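# Place pet feeder in taped outline, scoop outside

## Task

Put the pet feeder inside the taped outline on the table so that its handle tab lines up with the red notch in the tape and both steel bowls rest level in the feeder's wells. Leave the scoop lying on the table with none of it inside the taped outline. Nothing may depend on the robot holding it at the end.

## Robot and tools

Robot: two arms, left_arm and right_arm, each ending in a parallel gripper. All poses share one scene frame. Its origin is on the table top midway between the arms, +x points out over the table, +z points up, and left_arm sits on the +y side. The names left and right do not refer to sides of a camera image. Positions are in metres; orientations are quaternions written w first (qw, qx, qy, qz). On each gripper the fingers extend along its own +z axis and close along its own y axis. The reported end_effector_position is the spot between the finger pads, a little under 1 cm behind the tips. Printed hand positions can be slightly wrong, more so when the arm reaches far.

A row is the basic command: 16 numbers, left_arm first then right_arm, each as x, y, z, qw, qx, qy, qz, opening. Always send all 16 even if one arm is idle. The x, y, z and quaternion are an absolute pose target for that gripper in the scene frame, not an offset. Opening runs from -1 (closed) to +1 (fully open, 0.087 m). A row may carry 12 extra numbers, each 0 to 1, scaling joint stiffness: six for left_arm then six for right_arm, in Joint positions order; they stay in force until changed.

execute_actions(actions): actions is a list of actions; each action is a list of up to 15 rows, each row applied for one 1/30 s step. If fewer than 15 rows are given, the last row is repeated to fill the action. An empty list only reports state and images. A target more than 0.6 m from the gripper's current position along any of that gripper's own axes gets the action rejected for both arms; if the first action is malformed or fails that test against the latest reported state, the entire call is rejected and nothing moves. To keep an orientation, repeat the same quaternion in every row rather than copying the possibly drifted reported one.

move(target, speed, blocking): target is one row as above. Each gripper travels in a straight line toward its pose; both paths finish together, taking between 0.5 and 10 s (cut off at 10 s if longer). speed is the path's top speed in m/s, 0.002 to 0.5, default 0.25; rotation is capped at twice that value in rad/s. Openings are applied at the start. Paths ignore obstacles and the other arm. Grippers lag, wander off the line, and can exceed speed, especially with a nearly straight arm. Faster contact strikes harder; aiming beyond a contact point pushes harder. The move finishes when everything is at rest, or 5 s after the path ends. Its result adds a move: line giving the ending (done, off_target, moving, held, fault) and any limits (paced: the pose was clipped; held: a check blocked some steps, after which the arm may rush), plus each gripper's remaining distance. An ending naming one arm means the other finished fine. With blocking=false the call returns after 0.5 s while motion continues; you must use wait or stop before sending any further move or execute_actions.

Answering without any tool call ends everything.

Controller behaviour: each step the commanded pose is clipped to within 70 mm and 16 degrees of the measured pose, then damped inverse kinematics drives the joints, favouring position over orientation. Far targets need several actions; after an action the arm only goes as far as its last clipped pose. Joint friction can leave the gripper up to about 31 mm short, and smaller corrections may not move it at all. Elbows never fully straighten. Joint ranges (rad), base to gripper: waist -2.618 to 3.054, shoulder 0 to 3.142, elbow 0 to 3.142, wrist pitch -1.571 to 1.571, wrist yaw -1.571 to 1.571, wrist roll -2.094 to 2.094. To keep an arm still, resend its full pose from the last result plus its desired opening every call.

Gripping: grip_measured reports finger opening on the command scale (each gripper may be off by up to about 1 mm). To hold something, command roughly 0.02 below grip_measured; a smaller gap holds more gently. Pads exert about 20 N at most; a fast close can squeeze harder, sometimes until the fingers spring open. Expect occasional brief tugs on held parts or pushes on loose ones.

Result lines: the state line left_arm: … | right_arm: … gives pose per gripper; Hand target lines give the pose each arm is currently driven toward; Joint positions ends with measured opening in metres; joint torques are raw drive outputs with offset and noise; a pose unreachable line means the clearance check altered or blocked that arm's command; step readings list positions at some steps, with HELD marking steps held back for an arm. MOTOR HOT appears at 75 °C; at 90 °C that arm halts for 10 s; at 100 °C its motors and gripper go limp and it drops. FAULT lines report stops. The simulation keeps running while you compose replies, so held loads keep heating.

Cameras (all 504x504): cam_head_left, cam_head_right, cam_high, cam_low, cam_left_wrist, cam_right_wrist; approximate intrinsics are supplied.

Avoid: pushing or knocking anything off the table, letting the arms collide or press on each other, drops, slips, slams and forceful shoves.

Each tool is called in YAML: its name, and indented under it one key for each argument.

## Session

execute_actions:
  actions: []

Scene clock: 0.00 s.
left_arm: end_effector_position=(+0.3016, +0.0586, +0.1093) grip_measured=+0.999 end_effector_quat_wxyz=(-0.079, -0.333, +0.806, -0.483) | right_arm: end_effector_position=(+0.3067, -0.1427, +0.3567) grip_measured=+0.992 end_effector_quat_wxyz=(+0.558, +0.348, +0.736, +0.163)
Joint positions: left_arm=[-0.283  1.655  0.815  0.06   0.734 -1.54   0.087] | right_arm=[ 0.827  1.134  1.429 -0.839  0.893  1.167  0.087]
Joint velocities: left_arm=[-0.002  0.007 -0.027 -0.066  0.007 -0.022 -0.001] | right_arm=[-0.017 -0.007 -0.012  0.022 -0.037 -0.007  0.   ]
Joint torques (N m, as the arm reports them, + toward a larger angle): no reading
Motor temperatures (°C, as the motors report them): left_arm=[24 26 26 25 25 25] | right_arm=[25 23 23 25 24 25]
Hand target (left_arm): +0.302, +0.059, +0.109; -0.079, -0.333, +0.806, -0.483
Hand target (right_arm): +0.307, -0.143, +0.357; +0.558, +0.348, +0.736, +0.163
Joint stiffness scale: left_arm=[1. 1. 1. 1. 1. 1.] | right_arm=[1. 1. 1. 1. 1. 1.]

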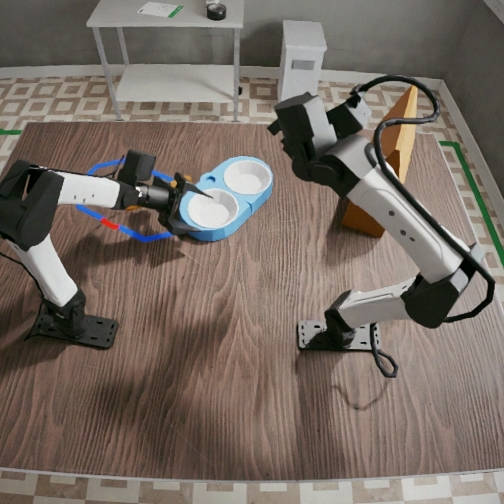

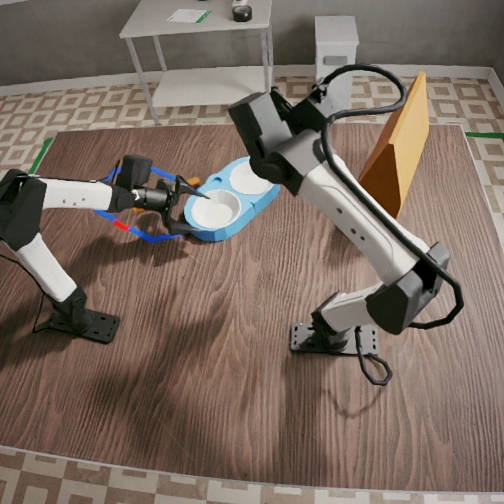

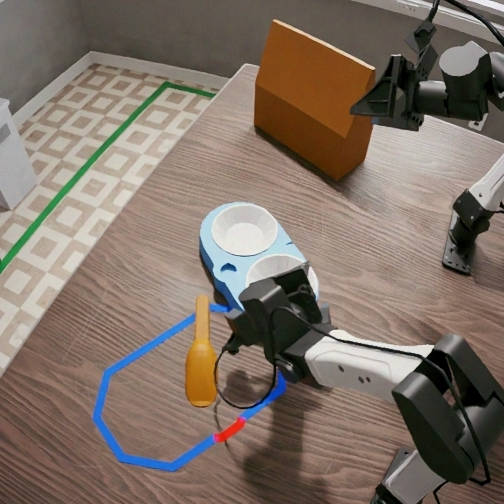

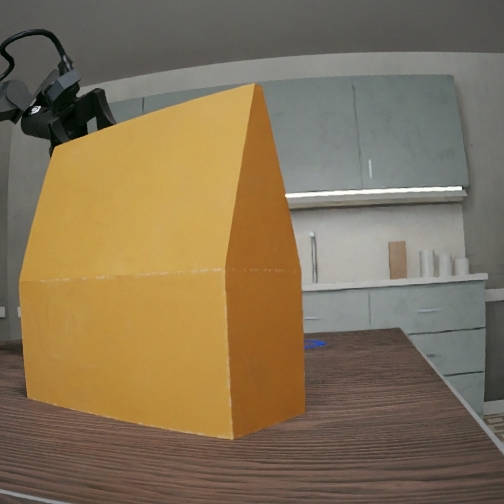

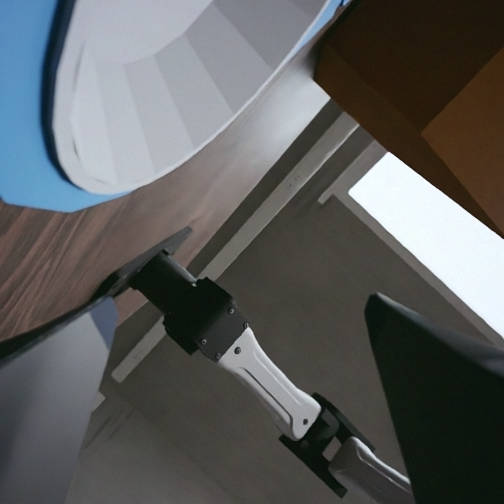

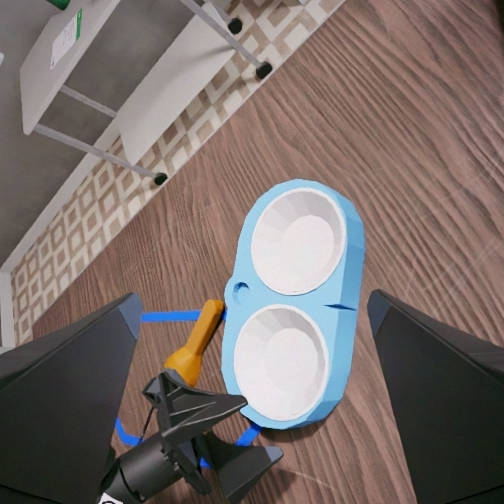

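move:
  target: [0.28,0.1,0.25,-0.079,-0.333,0.806,-0.483,1,0.2,-0.3,0.3,0.38,0,0.92,0,1]

move:
  target: [0.15,0.3,0.33,0.26,0,0.966,0,1,0.2,-0.3,0.3,0.38,0,0.92,0,1]

Scene clock: 14.10 s.
left_arm: end_effector_position=(+0.2788, +0.0965, +0.2365) grip_measured=+0.999 end_effector_quat_wxyz=(-0.090, -0.341, +0.807, -0.473) | right_arm: end_effector_position=(+0.2049, -0.3044, +0.2905) grip_measured=+0.992 end_effector_quat_wxyz=(+0.374, +0.003, +0.928, -0.012)
Joint positions: left_arm=[-0.19   1.382  1.122 -0.617  0.8   -1.447  0.087] | right_arm=[-0.166  0.932  1.453 -1.331 -0.101 -0.136  0.087]
Joint velocities: left_arm=[-0.007 -0.022  0.017  0.022 -0.037 -0.022  0.001] | right_arm=[ 0.022  0.002  0.002 -0.037 -0.081 -0.007  0.   ]
Joint torques (N m, as the arm reports them, + toward a larger angle): left_arm=[ 1.12 -7.96  8.44  1.47  0.37  0.07] | right_arm=[-0.5   0.17  8.76  1.55 -0.29 -0.14]
Motor temperatures (°C, as the motors report them): left_arm=[24 29 28 27 25 25] | right_arm=[25 23 25 27 24 25]
Hand target (left_arm): +0.279, +0.099, +0.250; -0.079, -0.333, +0.806, -0.483
Hand target (right_arm): +0.204, -0.304, +0.299; +0.384, -0.002, +0.923, -0.012
Off the commanded pose (left_arm): 0.014 m, 2 deg.
Off the commanded pose (right_arm): 0.012 m, 2 deg.
Joint stiffness scale: left_arm=[1. 1. 1. 1. 1. 1.] | right_arm=[1. 1. 1. 1. 1. 1.]
move: off_target (left_arm, right_arm)

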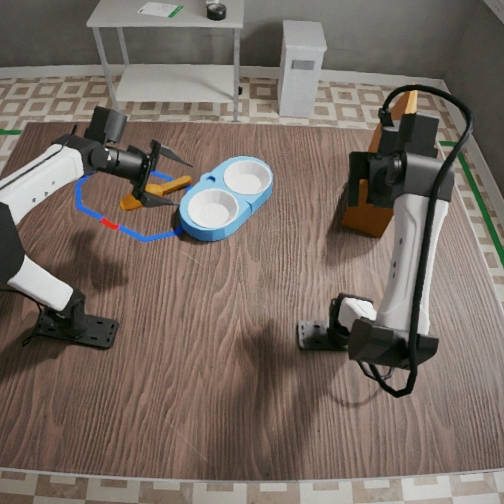

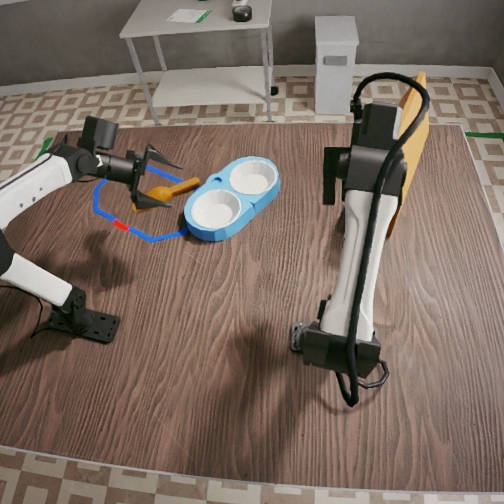

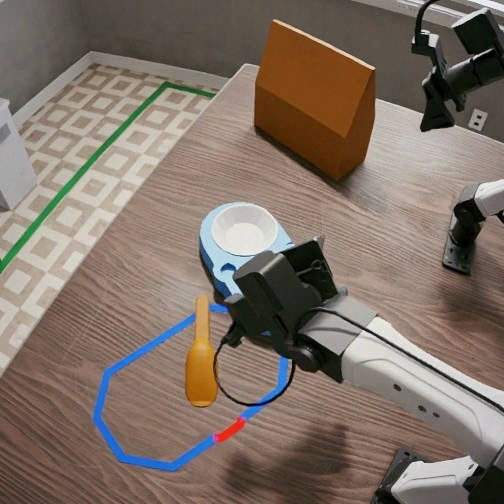

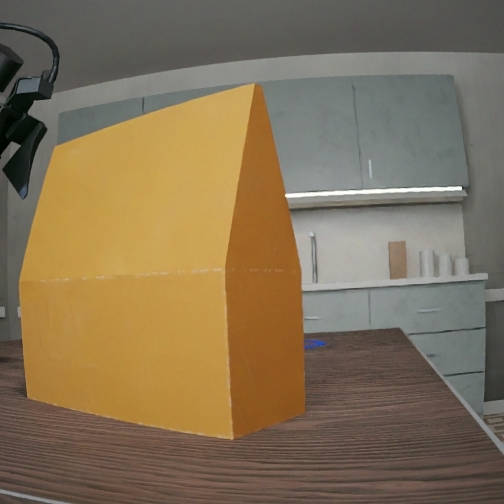

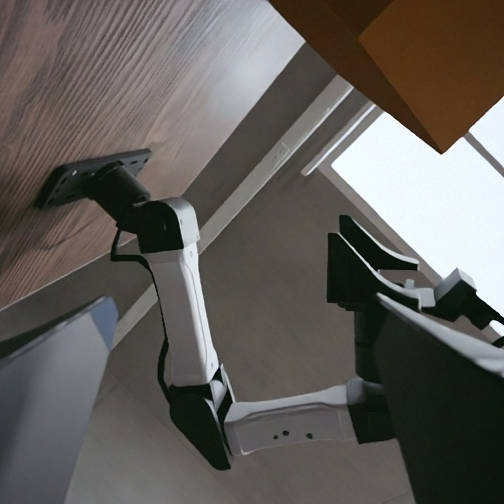

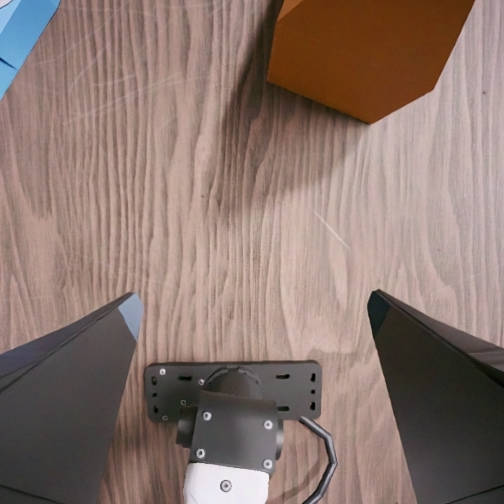

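Scene clock: 17.57 s.
left_arm: end_effector_position=(+0.1512, +0.2927, +0.3287) grip_measured=+0.999 end_effector_quat_wxyz=(+0.364, +0.015, +0.925, -0.106) | right_arm: end_effector_position=(+0.2006, -0.3004, +0.2876) grip_measured=+0.992 end_effector_quat_wxyz=(+0.365, +0.002, +0.931, +0.000)
Joint positions: left_arm=[-0.332  0.911  1.677 -1.569 -0.131 -0.4    0.087] | right_arm=[-0.174  0.932  1.453 -1.353 -0.128 -0.136  0.087]
Joint velocities: left_arm=[-0.002  0.007  0.012 -0.051 -0.037  0.007 -0.001] | right_arm=[ 0.002  0.012  0.002  0.051  0.007  0.081 -0.   ]
Joint torques (N m, as the arm reports them, + toward a larger angle): left_arm=[ 1.22  0.18  3.78  1.75 -0.03  0.02] | right_arm=[-0.64  0.43  9.48  1.52 -0.35 -0.11]
Motor temperatures (°C, as the motors report them): left_arm=[24 29 29 27 25 25] | right_arm=[25 23 26 27 24 25]
Hand target (left_arm): +0.147, +0.298, +0.328; +0.366, +0.015, +0.925, -0.099
Hand target (right_arm): +0.200, -0.300, +0.300; +0.382, -0.000, +0.924, -0.001
Off the commanded pose (left_arm): 0.008 m, 18 deg; orientation clipped at the last step of the last action.
Off the commanded pose (right_arm): 0.012 m, 2 deg.
Joint stiffness scale: left_arm=[1. 1. 1. 1. 1. 1.] | right_arm=[1. 1. 1. 1. 1. 1.]
joint sent to its limit (left arm) — the command would take joint 4 (wrist pitch) past its lower limit, so that joint was sent only as far as its limit.
move: off_target (left_arm, right_arm); limits=paced

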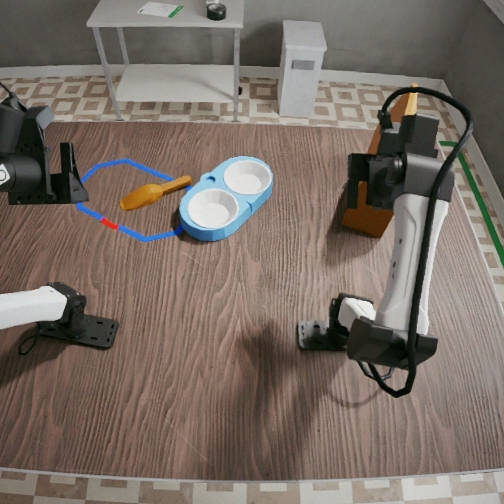

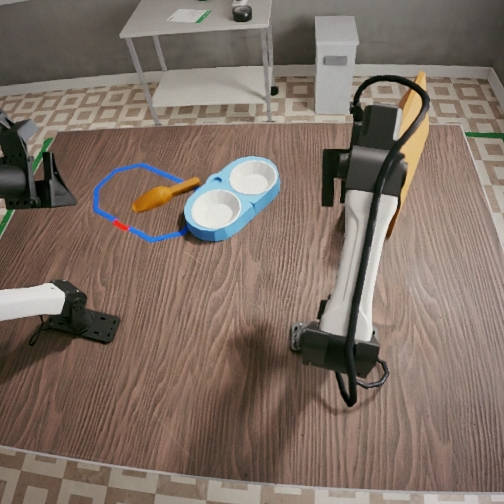

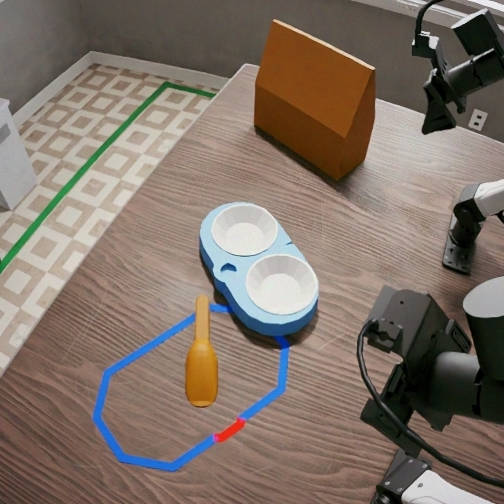

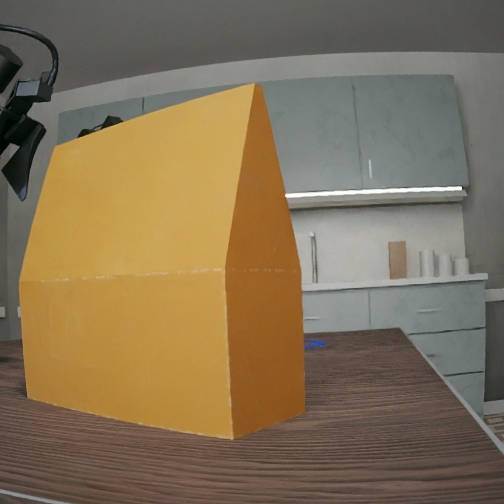

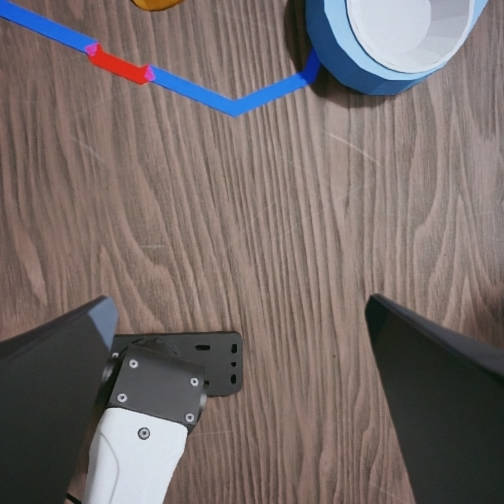

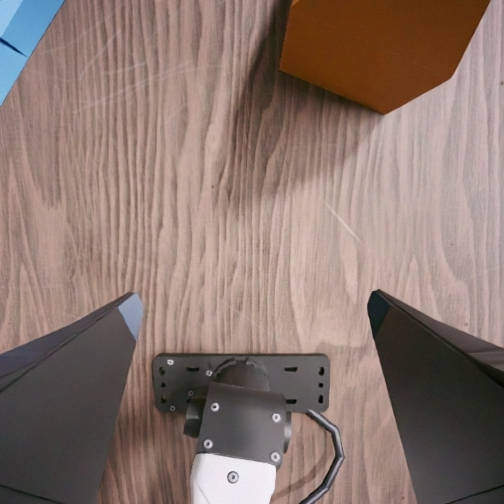

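move:
  target: [0.33,0.2,0.33,0.38,0,0.925,0,1,0.2,-0.3,0.3,0.38,0,0.92,0,1]

Scene clock: 31.10 s.
left_arm: end_effector_position=(+0.3288, +0.2065, +0.3257) grip_measured=+0.999 end_effector_quat_wxyz=(+0.372, +0.002, +0.928, +0.003) | right_arm: end_effector_position=(+0.2006, -0.3002, +0.2876) grip_measured=+0.992 end_effector_quat_wxyz=(+0.365, +0.002, +0.931, +0.001)
Joint positions: left_arm=[-0.448  1.569  2.027 -1.365 -0.405 -0.456  0.087] | right_arm=[-0.174  0.932  1.453 -1.354 -0.129 -0.136  0.087]
Joint velocities: left_arm=[-0.007 -0.012 -0.002  0.051 -0.022 -0.007  0.   ] | right_arm=[ 0.007  0.002 -0.007 -0.066 -0.007  0.066  0.001]
Joint torques (N m, as the arm reports them, + toward a larger angle): left_arm=[-0.22 -5.92  7.14  1.7  -0.1  -0.09] | right_arm=[-0.43 -0.04  9.55  1.53 -0.33 -0.14]
Motor temperatures (°C, as the motors report them): left_arm=[24 28 29 28 25 25] | right_arm=[25 23 29 28 24 25]
Hand target (left_arm): +0.331, +0.204, +0.331; +0.380, +0.000, +0.925, +0.000
Hand target (right_arm): +0.200, -0.300, +0.300; +0.382, -0.000, +0.924, -0.000
Off the commanded pose (left_arm): 0.008 m, 1 deg.
Off the commanded pose (right_arm): 0.012 m, 2 deg.
Joint stiffness scale: left_arm=[1. 1. 1. 1. 1. 1.] | right_arm=[1. 1. 1. 1. 1. 1.]
move: off_target (right_arm)

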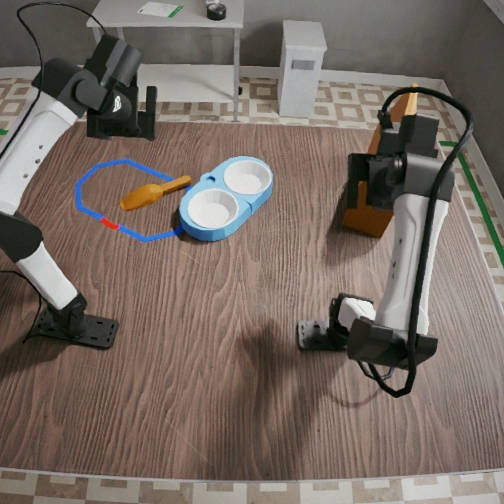

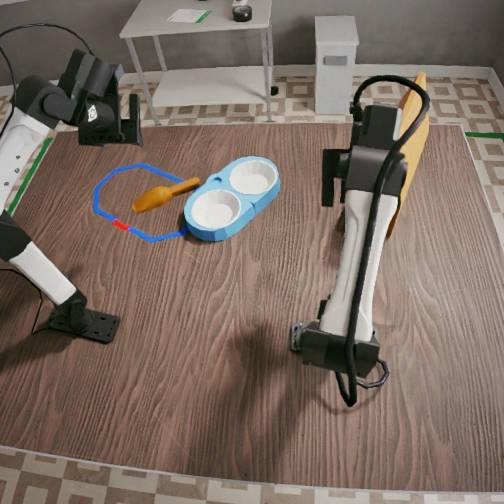

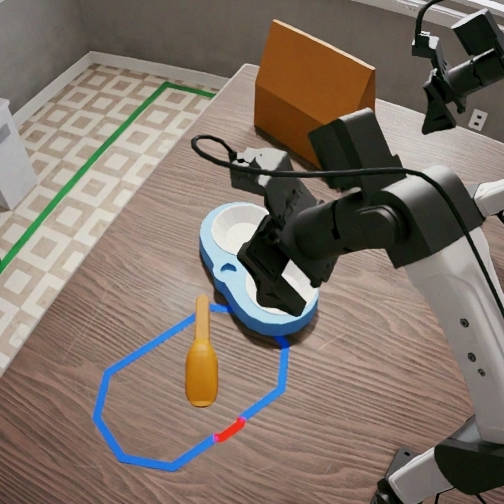

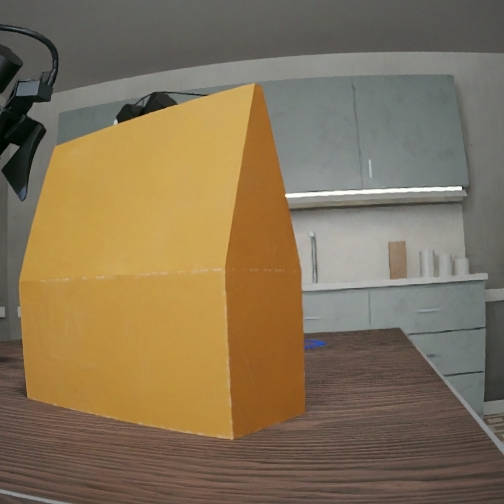

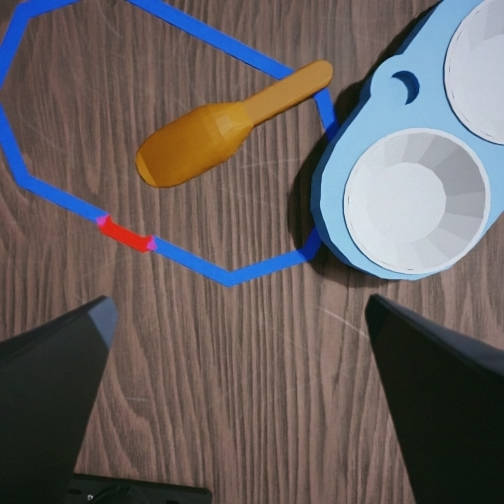

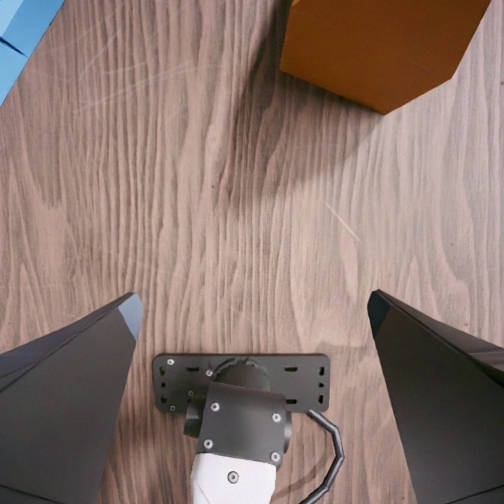

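move:
  target: [0.5,0.17,0.1,0,0.537,0.843,0,1,0.2,-0.3,0.3,0.38,0,0.92,0,1]

Scene clock: 69.93 s.
left_arm: end_effector_position=(+0.4921, +0.1724, +0.1018) grip_measured=+0.999 end_effector_quat_wxyz=(+0.105, +0.541, +0.834, +0.017) | right_arm: end_effector_position=(+0.2006, -0.3002, +0.2876) grip_measured=+0.992 end_effector_quat_wxyz=(+0.365, +0.002, +0.931, +0.001)
Joint positions: left_arm=[-0.268  2.628  2.834 -1.564 -0.     0.729  0.087] | right_arm=[-0.174  0.932  1.453 -1.354 -0.129 -0.136  0.087]
Joint velocities: left_arm=[ 0.017  0.007  0.017 -0.022 -0.022 -0.037  0.001] | right_arm=[ 0.007  0.002  0.007 -0.007  0.037 -0.095  0.   ]
Joint torques (N m, as the arm reports them, + toward a larger angle): left_arm=[  0.67 -15.1    7.42   1.     0.08  -0.03] | right_arm=[-0.66  0.09  9.76  1.54 -0.37 -0.12]
Motor temperatures (°C, as the motors report them): left_arm=[24 30 33 30 25 25] | right_arm=[25 23 33 29 24 25]
Hand target (left_arm): +0.500, +0.172, +0.102; +0.117, +0.543, +0.831, +0.022
Hand target (right_arm): +0.200, -0.300, +0.300; +0.382, -0.000, +0.924, -0.000
Off the commanded pose (left_arm): 0.008 m, 12 deg.
Off the commanded pose (right_arm): 0.012 m, 2 deg.
Joint stiffness scale: left_arm=[1. 1. 1. 1. 1. 1.] | right_arm=[1. 1. 1. 1. 1. 1.]
elbow stopped short (left arm): the move would have taken joint 3 (elbow) straighter than the controller allows; a more bent joint 3 avoids this.
move: off_target (left_arm, right_arm)

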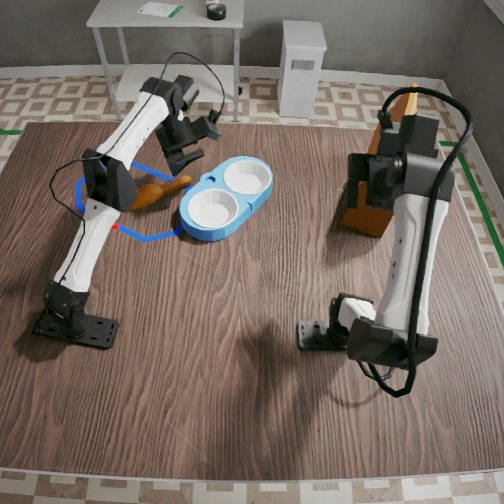

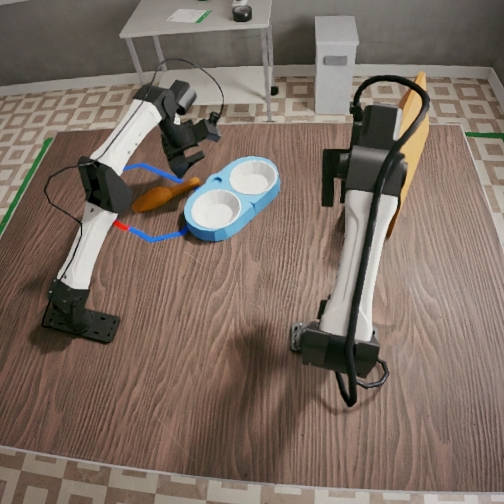

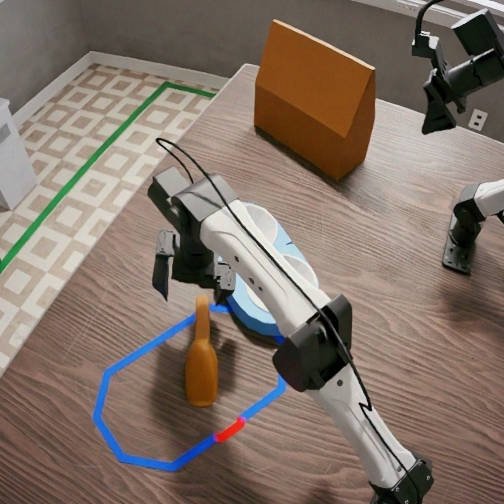

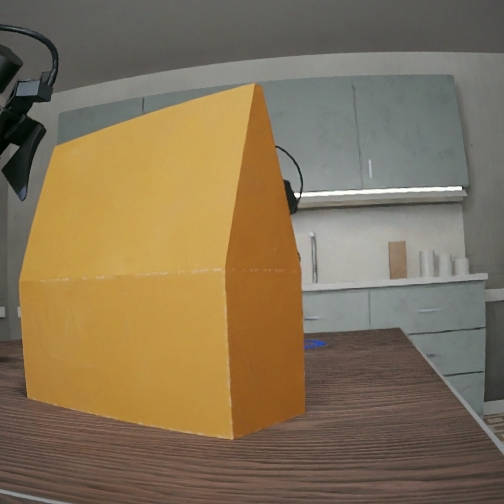

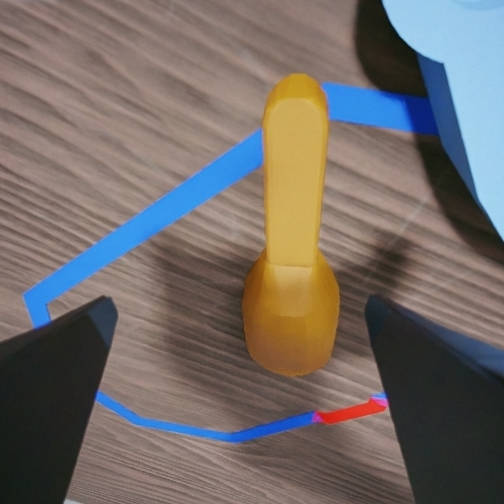

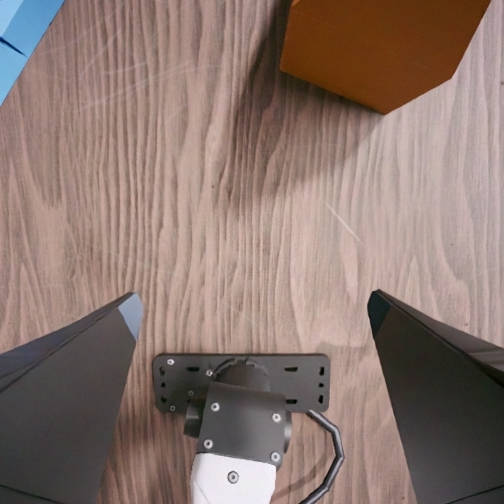

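move:
  target: [0.468,0.186,0.045,0.06,0.537,0.841,0.01,0.4,0.2,-0.3,0.3,0.38,0,0.92,0,1]
  speed: 0.12

Scene clock: 87.43 s.
left_arm: end_effector_position=(+0.4662, +0.1841, +0.0416) grip_measured=+0.400 end_effector_quat_wxyz=(+0.051, +0.543, +0.838, +0.008) | right_arm: end_effector_position=(+0.2006, -0.3002, +0.2876) grip_measured=+0.992 end_effector_quat_wxyz=(+0.365, +0.002, +0.931, +0.001)
Joint positions: left_arm=[-0.268  2.459  2.27  -1.279 -0.001  0.727  0.061] | right_arm=[-0.174  0.932  1.453 -1.354 -0.129 -0.136  0.087]
Joint velocities: left_arm=[-0.017 -0.032 -0.027  0.007 -0.066  0.022 -0.001] | right_arm=[-0.002 -0.017 -0.002  0.037  0.066 -0.037 -0.001]
Joint torques (N m, as the arm reports them, + toward a larger angle): left_arm=[  0.71 -17.81   4.14   0.83   0.16  -0.13] | right_arm=[-0.82 -0.03  9.91  1.47 -0.36 -0.13]
Motor temperatures (°C, as the motors report them): left_arm=[24 39 35 29 25 25] | right_arm=[25 23 35 30 24 25]
Hand target (left_arm): +0.468, +0.186, +0.045; +0.059, +0.537, +0.841, +0.010
Hand target (right_arm): +0.200, -0.300, +0.300; +0.382, -0.000, +0.924, -0.000
Off the commanded pose (left_arm): 0.004 m, 1 deg.
Off the commanded pose (right_arm): 0.012 m, 2 deg.
Joint stiffness scale: left_arm=[1. 1. 1. 1. 1. 1.] | right_arm=[1. 1. 1. 1. 1. 1.]
move: off_target (right_arm)

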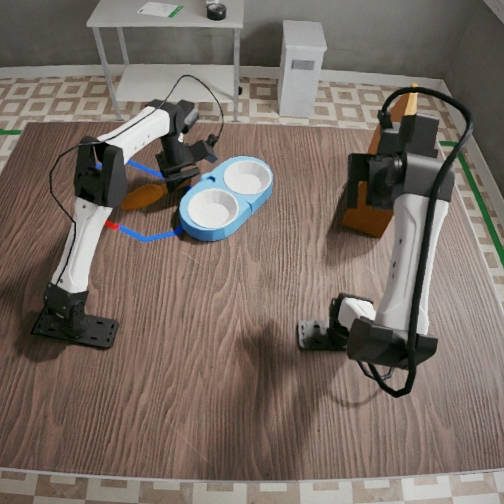

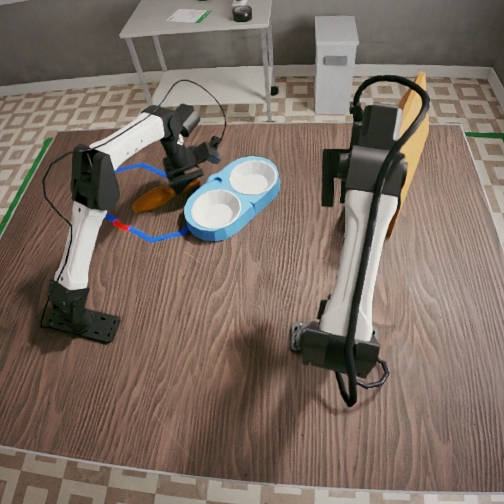

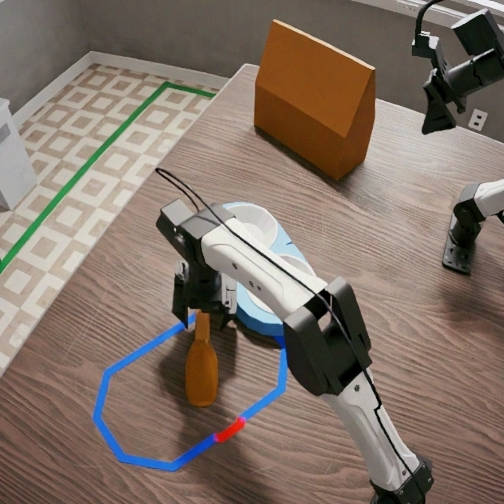

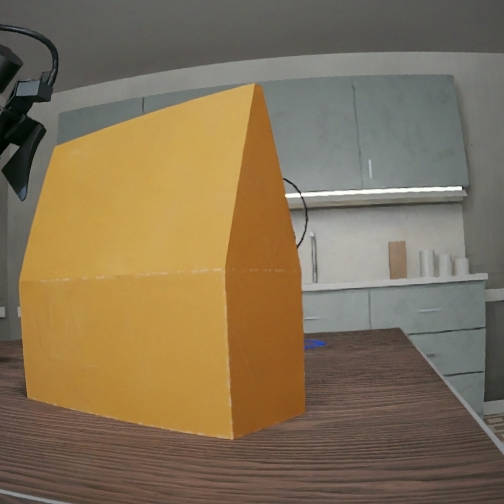

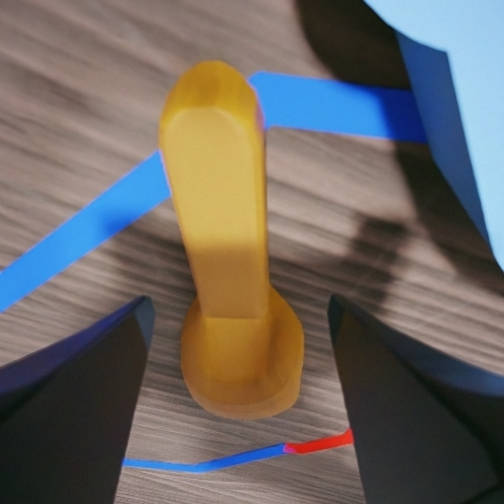

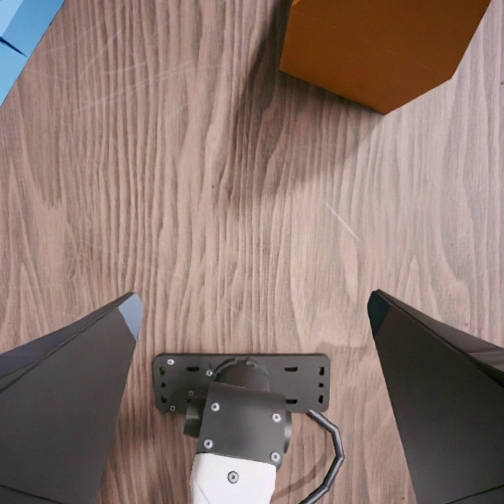

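move:
  target: [0.47,0.186,0.016,0.06,0.537,0.841,0.01,0.4,0.2,-0.3,0.3,0.38,0,0.92,0,1]
  speed: 0.06

execute_actions:
  actions:
    - [[0.47,0.186,0.016,0.06,0.537,0.841,0.01,-0.1,0.2,-0.3,0.3,0.38,0,0.92,0,1]]
    - [[0.47,0.186,0.016,0.06,0.537,0.841,0.01,-0.45,0.2,-0.3,0.3,0.38,0,0.92,0,1]]

Scene clock: 98.97 s.
left_arm: end_effector_position=(+0.4694, +0.1827, +0.0180) grip_measured=+0.400 end_effector_quat_wxyz=(+0.057, +0.542, +0.838, +0.009) | right_arm: end_effector_position=(+0.2006, -0.3002, +0.2876) grip_measured=+0.992 end_effector_quat_wxyz=(+0.365, +0.002, +0.931, +0.001)
Joint positions: left_arm=[-0.268  2.459  2.177 -1.172 -0.001  0.727  0.061] | right_arm=[-0.174  0.932  1.453 -1.354 -0.129 -0.136  0.087]
Joint velocities: left_arm=[-0.022 -0.002  0.007  0.066  0.022 -0.022 -0.   ] | right_arm=[-0.002  0.012  0.002  0.037  0.022 -0.007 -0.   ]
Joint torques (N m, as the arm reports them, + toward a larger angle): left_arm=[  0.85 -16.7    4.03   0.84   0.13  -0.12] | right_arm=[-0.72 -0.03  9.57  1.51 -0.33 -0.12]
Motor temperatures (°C, as the motors report them): left_arm=[24 45 33 28 25 25] | right_arm=[25 23 35 30 24 25]
Hand target (left_arm): +0.470, +0.186, +0.016; +0.060, +0.537, +0.841, +0.010
Hand target (right_arm): +0.200, -0.300, +0.300; +0.382, -0.000, +0.924, -0.000
Off the commanded pose (left_arm): 0.004 m, 1 deg.
Off the commanded pose (right_arm): 0.012 m, 2 deg.
Joint stiffness scale: left_arm=[1. 1. 1. 1. 1. 1.] | right_arm=[1. 1. 1. 1. 1. 1.]
move: off_target (right_arm)

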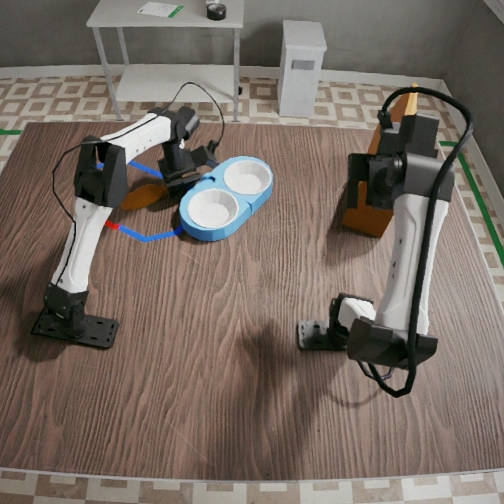

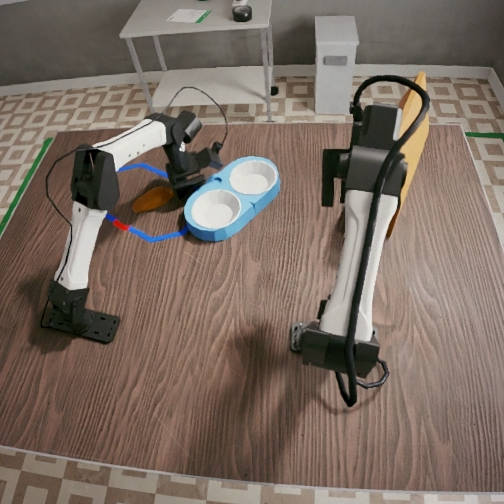

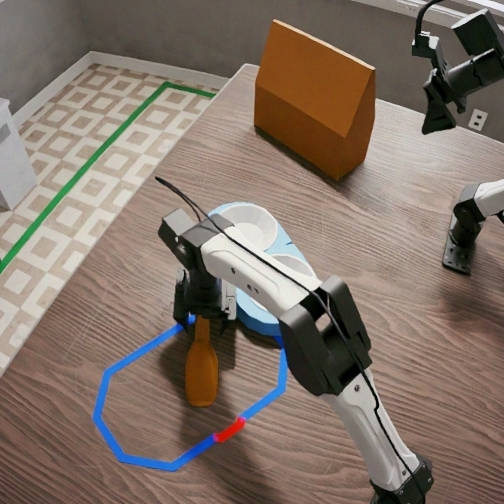

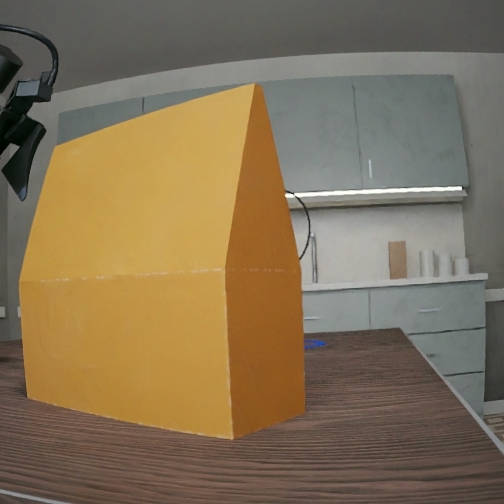

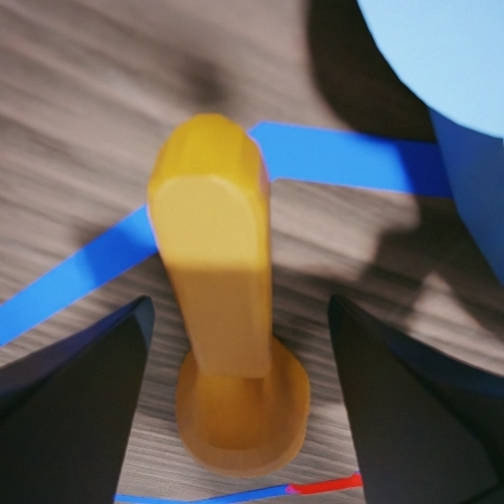

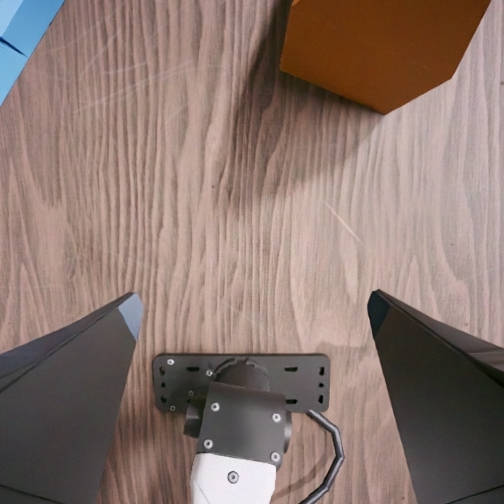

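Scene clock: 99.97 s.
left_arm: end_effector_position=(+0.4699, +0.1824, +0.0180) grip_measured=-0.386 end_effector_quat_wxyz=(+0.058, +0.542, +0.838, +0.010) | right_arm: end_effector_position=(+0.2006, -0.3002, +0.2876) grip_measured=+0.992 end_effector_quat_wxyz=(+0.365, +0.002, +0.931, +0.001)
Joint positions: left_arm=[-0.268  2.459  2.177 -1.17  -0.001  0.726  0.027] | right_arm=[-0.174  0.932  1.453 -1.354 -0.129 -0.136  0.087]
Joint velocities: left_arm=[ 0.002 -0.002 -0.007 -0.007  0.007 -0.051 -0.   ] | right_arm=[-0.002 -0.017  0.012 -0.007  0.022 -0.051 -0.   ]
Joint torques (N m, as the arm reports them, + toward a larger angle): left_arm=[  0.96 -16.55   4.15   0.82   0.19  -0.14] | right_arm=[-0.4   0.14  9.58  1.49 -0.28 -0.12]
Motor temperatures (°C, as the motors report them): left_arm=[24 46 33 28 25 25] | right_arm=[25 23 35 30 24 25]
Hand target (left_arm): +0.470, +0.186, +0.016; +0.060, +0.537, +0.841, +0.010
Hand target (right_arm): +0.200, -0.300, +0.300; +0.382, -0.000, +0.924, -0.000
Off the commanded pose (left_arm): 0.004 m, 1 deg.
Off the commanded pose (right_arm): 0.012 m, 2 deg.
Joint stiffness scale: left_arm=[1. 1. 1. 1. 1. 1.] | right_arm=[1. 1. 1. 1. 1. 1.]
Step readings (end_effector_position; steps 1 to 15: 1st action; 16 to 30: 2nd action):
0: left_arm (+0.4694, +0.1827, +0.0180) | right_arm (+0.2006, -0.3002, +0.2876)
1: left_arm (+0.4695, +0.1826, +0.0180) | right_arm (+0.2006, -0.3002, +0.2876)
2: left_arm (+0.4696, +0.1826, +0.0180) | right_arm (+0.2006, -0.3002, +0.2876)
4: left_arm (+0.4697, +0.1826, +0.0180) | right_arm (+0.2006, -0.3002, +0.2876)
8: left_arm (+0.4698, +0.1825, +0.0180) | right_arm (+0.2006, -0.3002, +0.2876)
15: left_arm (+0.4698, +0.1825, +0.0180) | right_arm (+0.2006, -0.3002, +0.2876)
16: left_arm (+0.4698, +0.1825, +0.0180) | right_arm (+0.2006, -0.3002, +0.2876)
17: left_arm (+0.4699, +0.1824, +0.0180) | right_arm (+0.2006, -0.3002, +0.2876)
19: left_arm (+0.4699, +0.1824, +0.0180) | right_arm (+0.2006, -0.3002, +0.2876)
23: left_arm (+0.4699, +0.1824, +0.0180) | right_arm (+0.2006, -0.3002, +0.2876)
30: end_effector_position above

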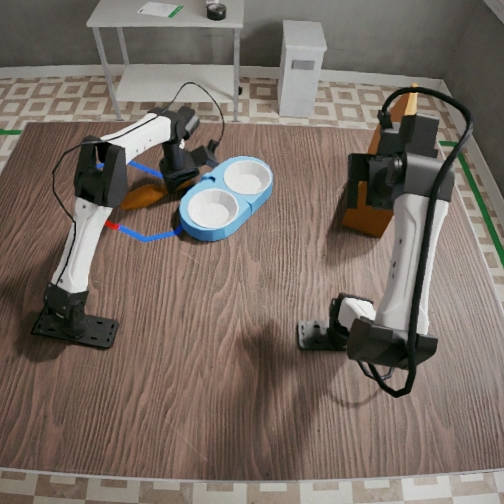

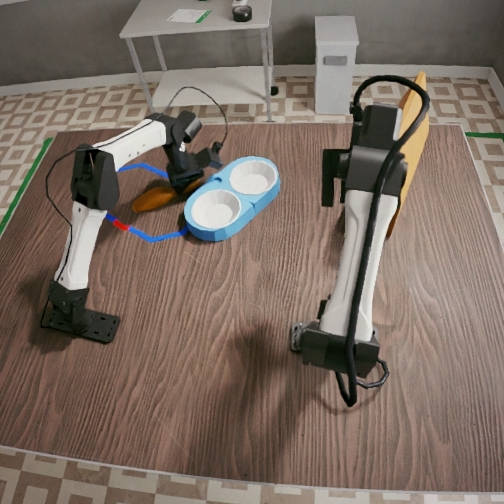

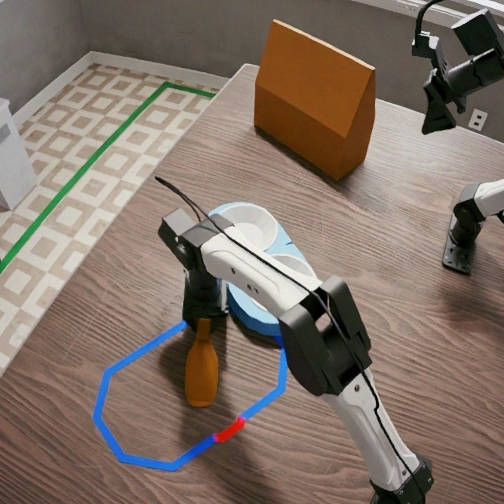

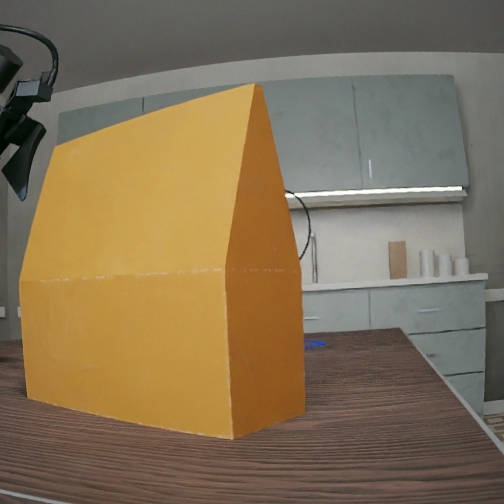

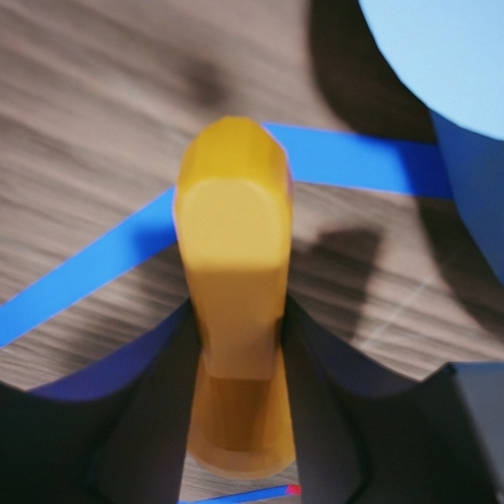

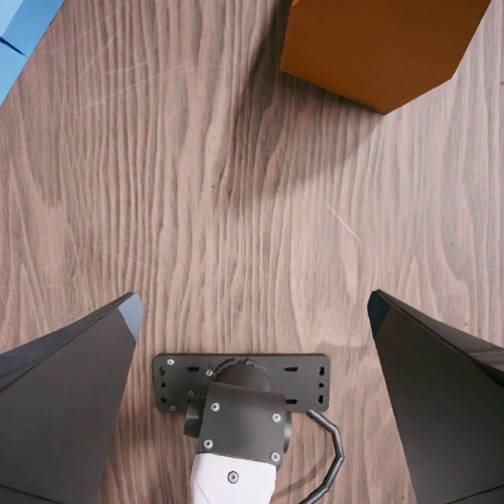

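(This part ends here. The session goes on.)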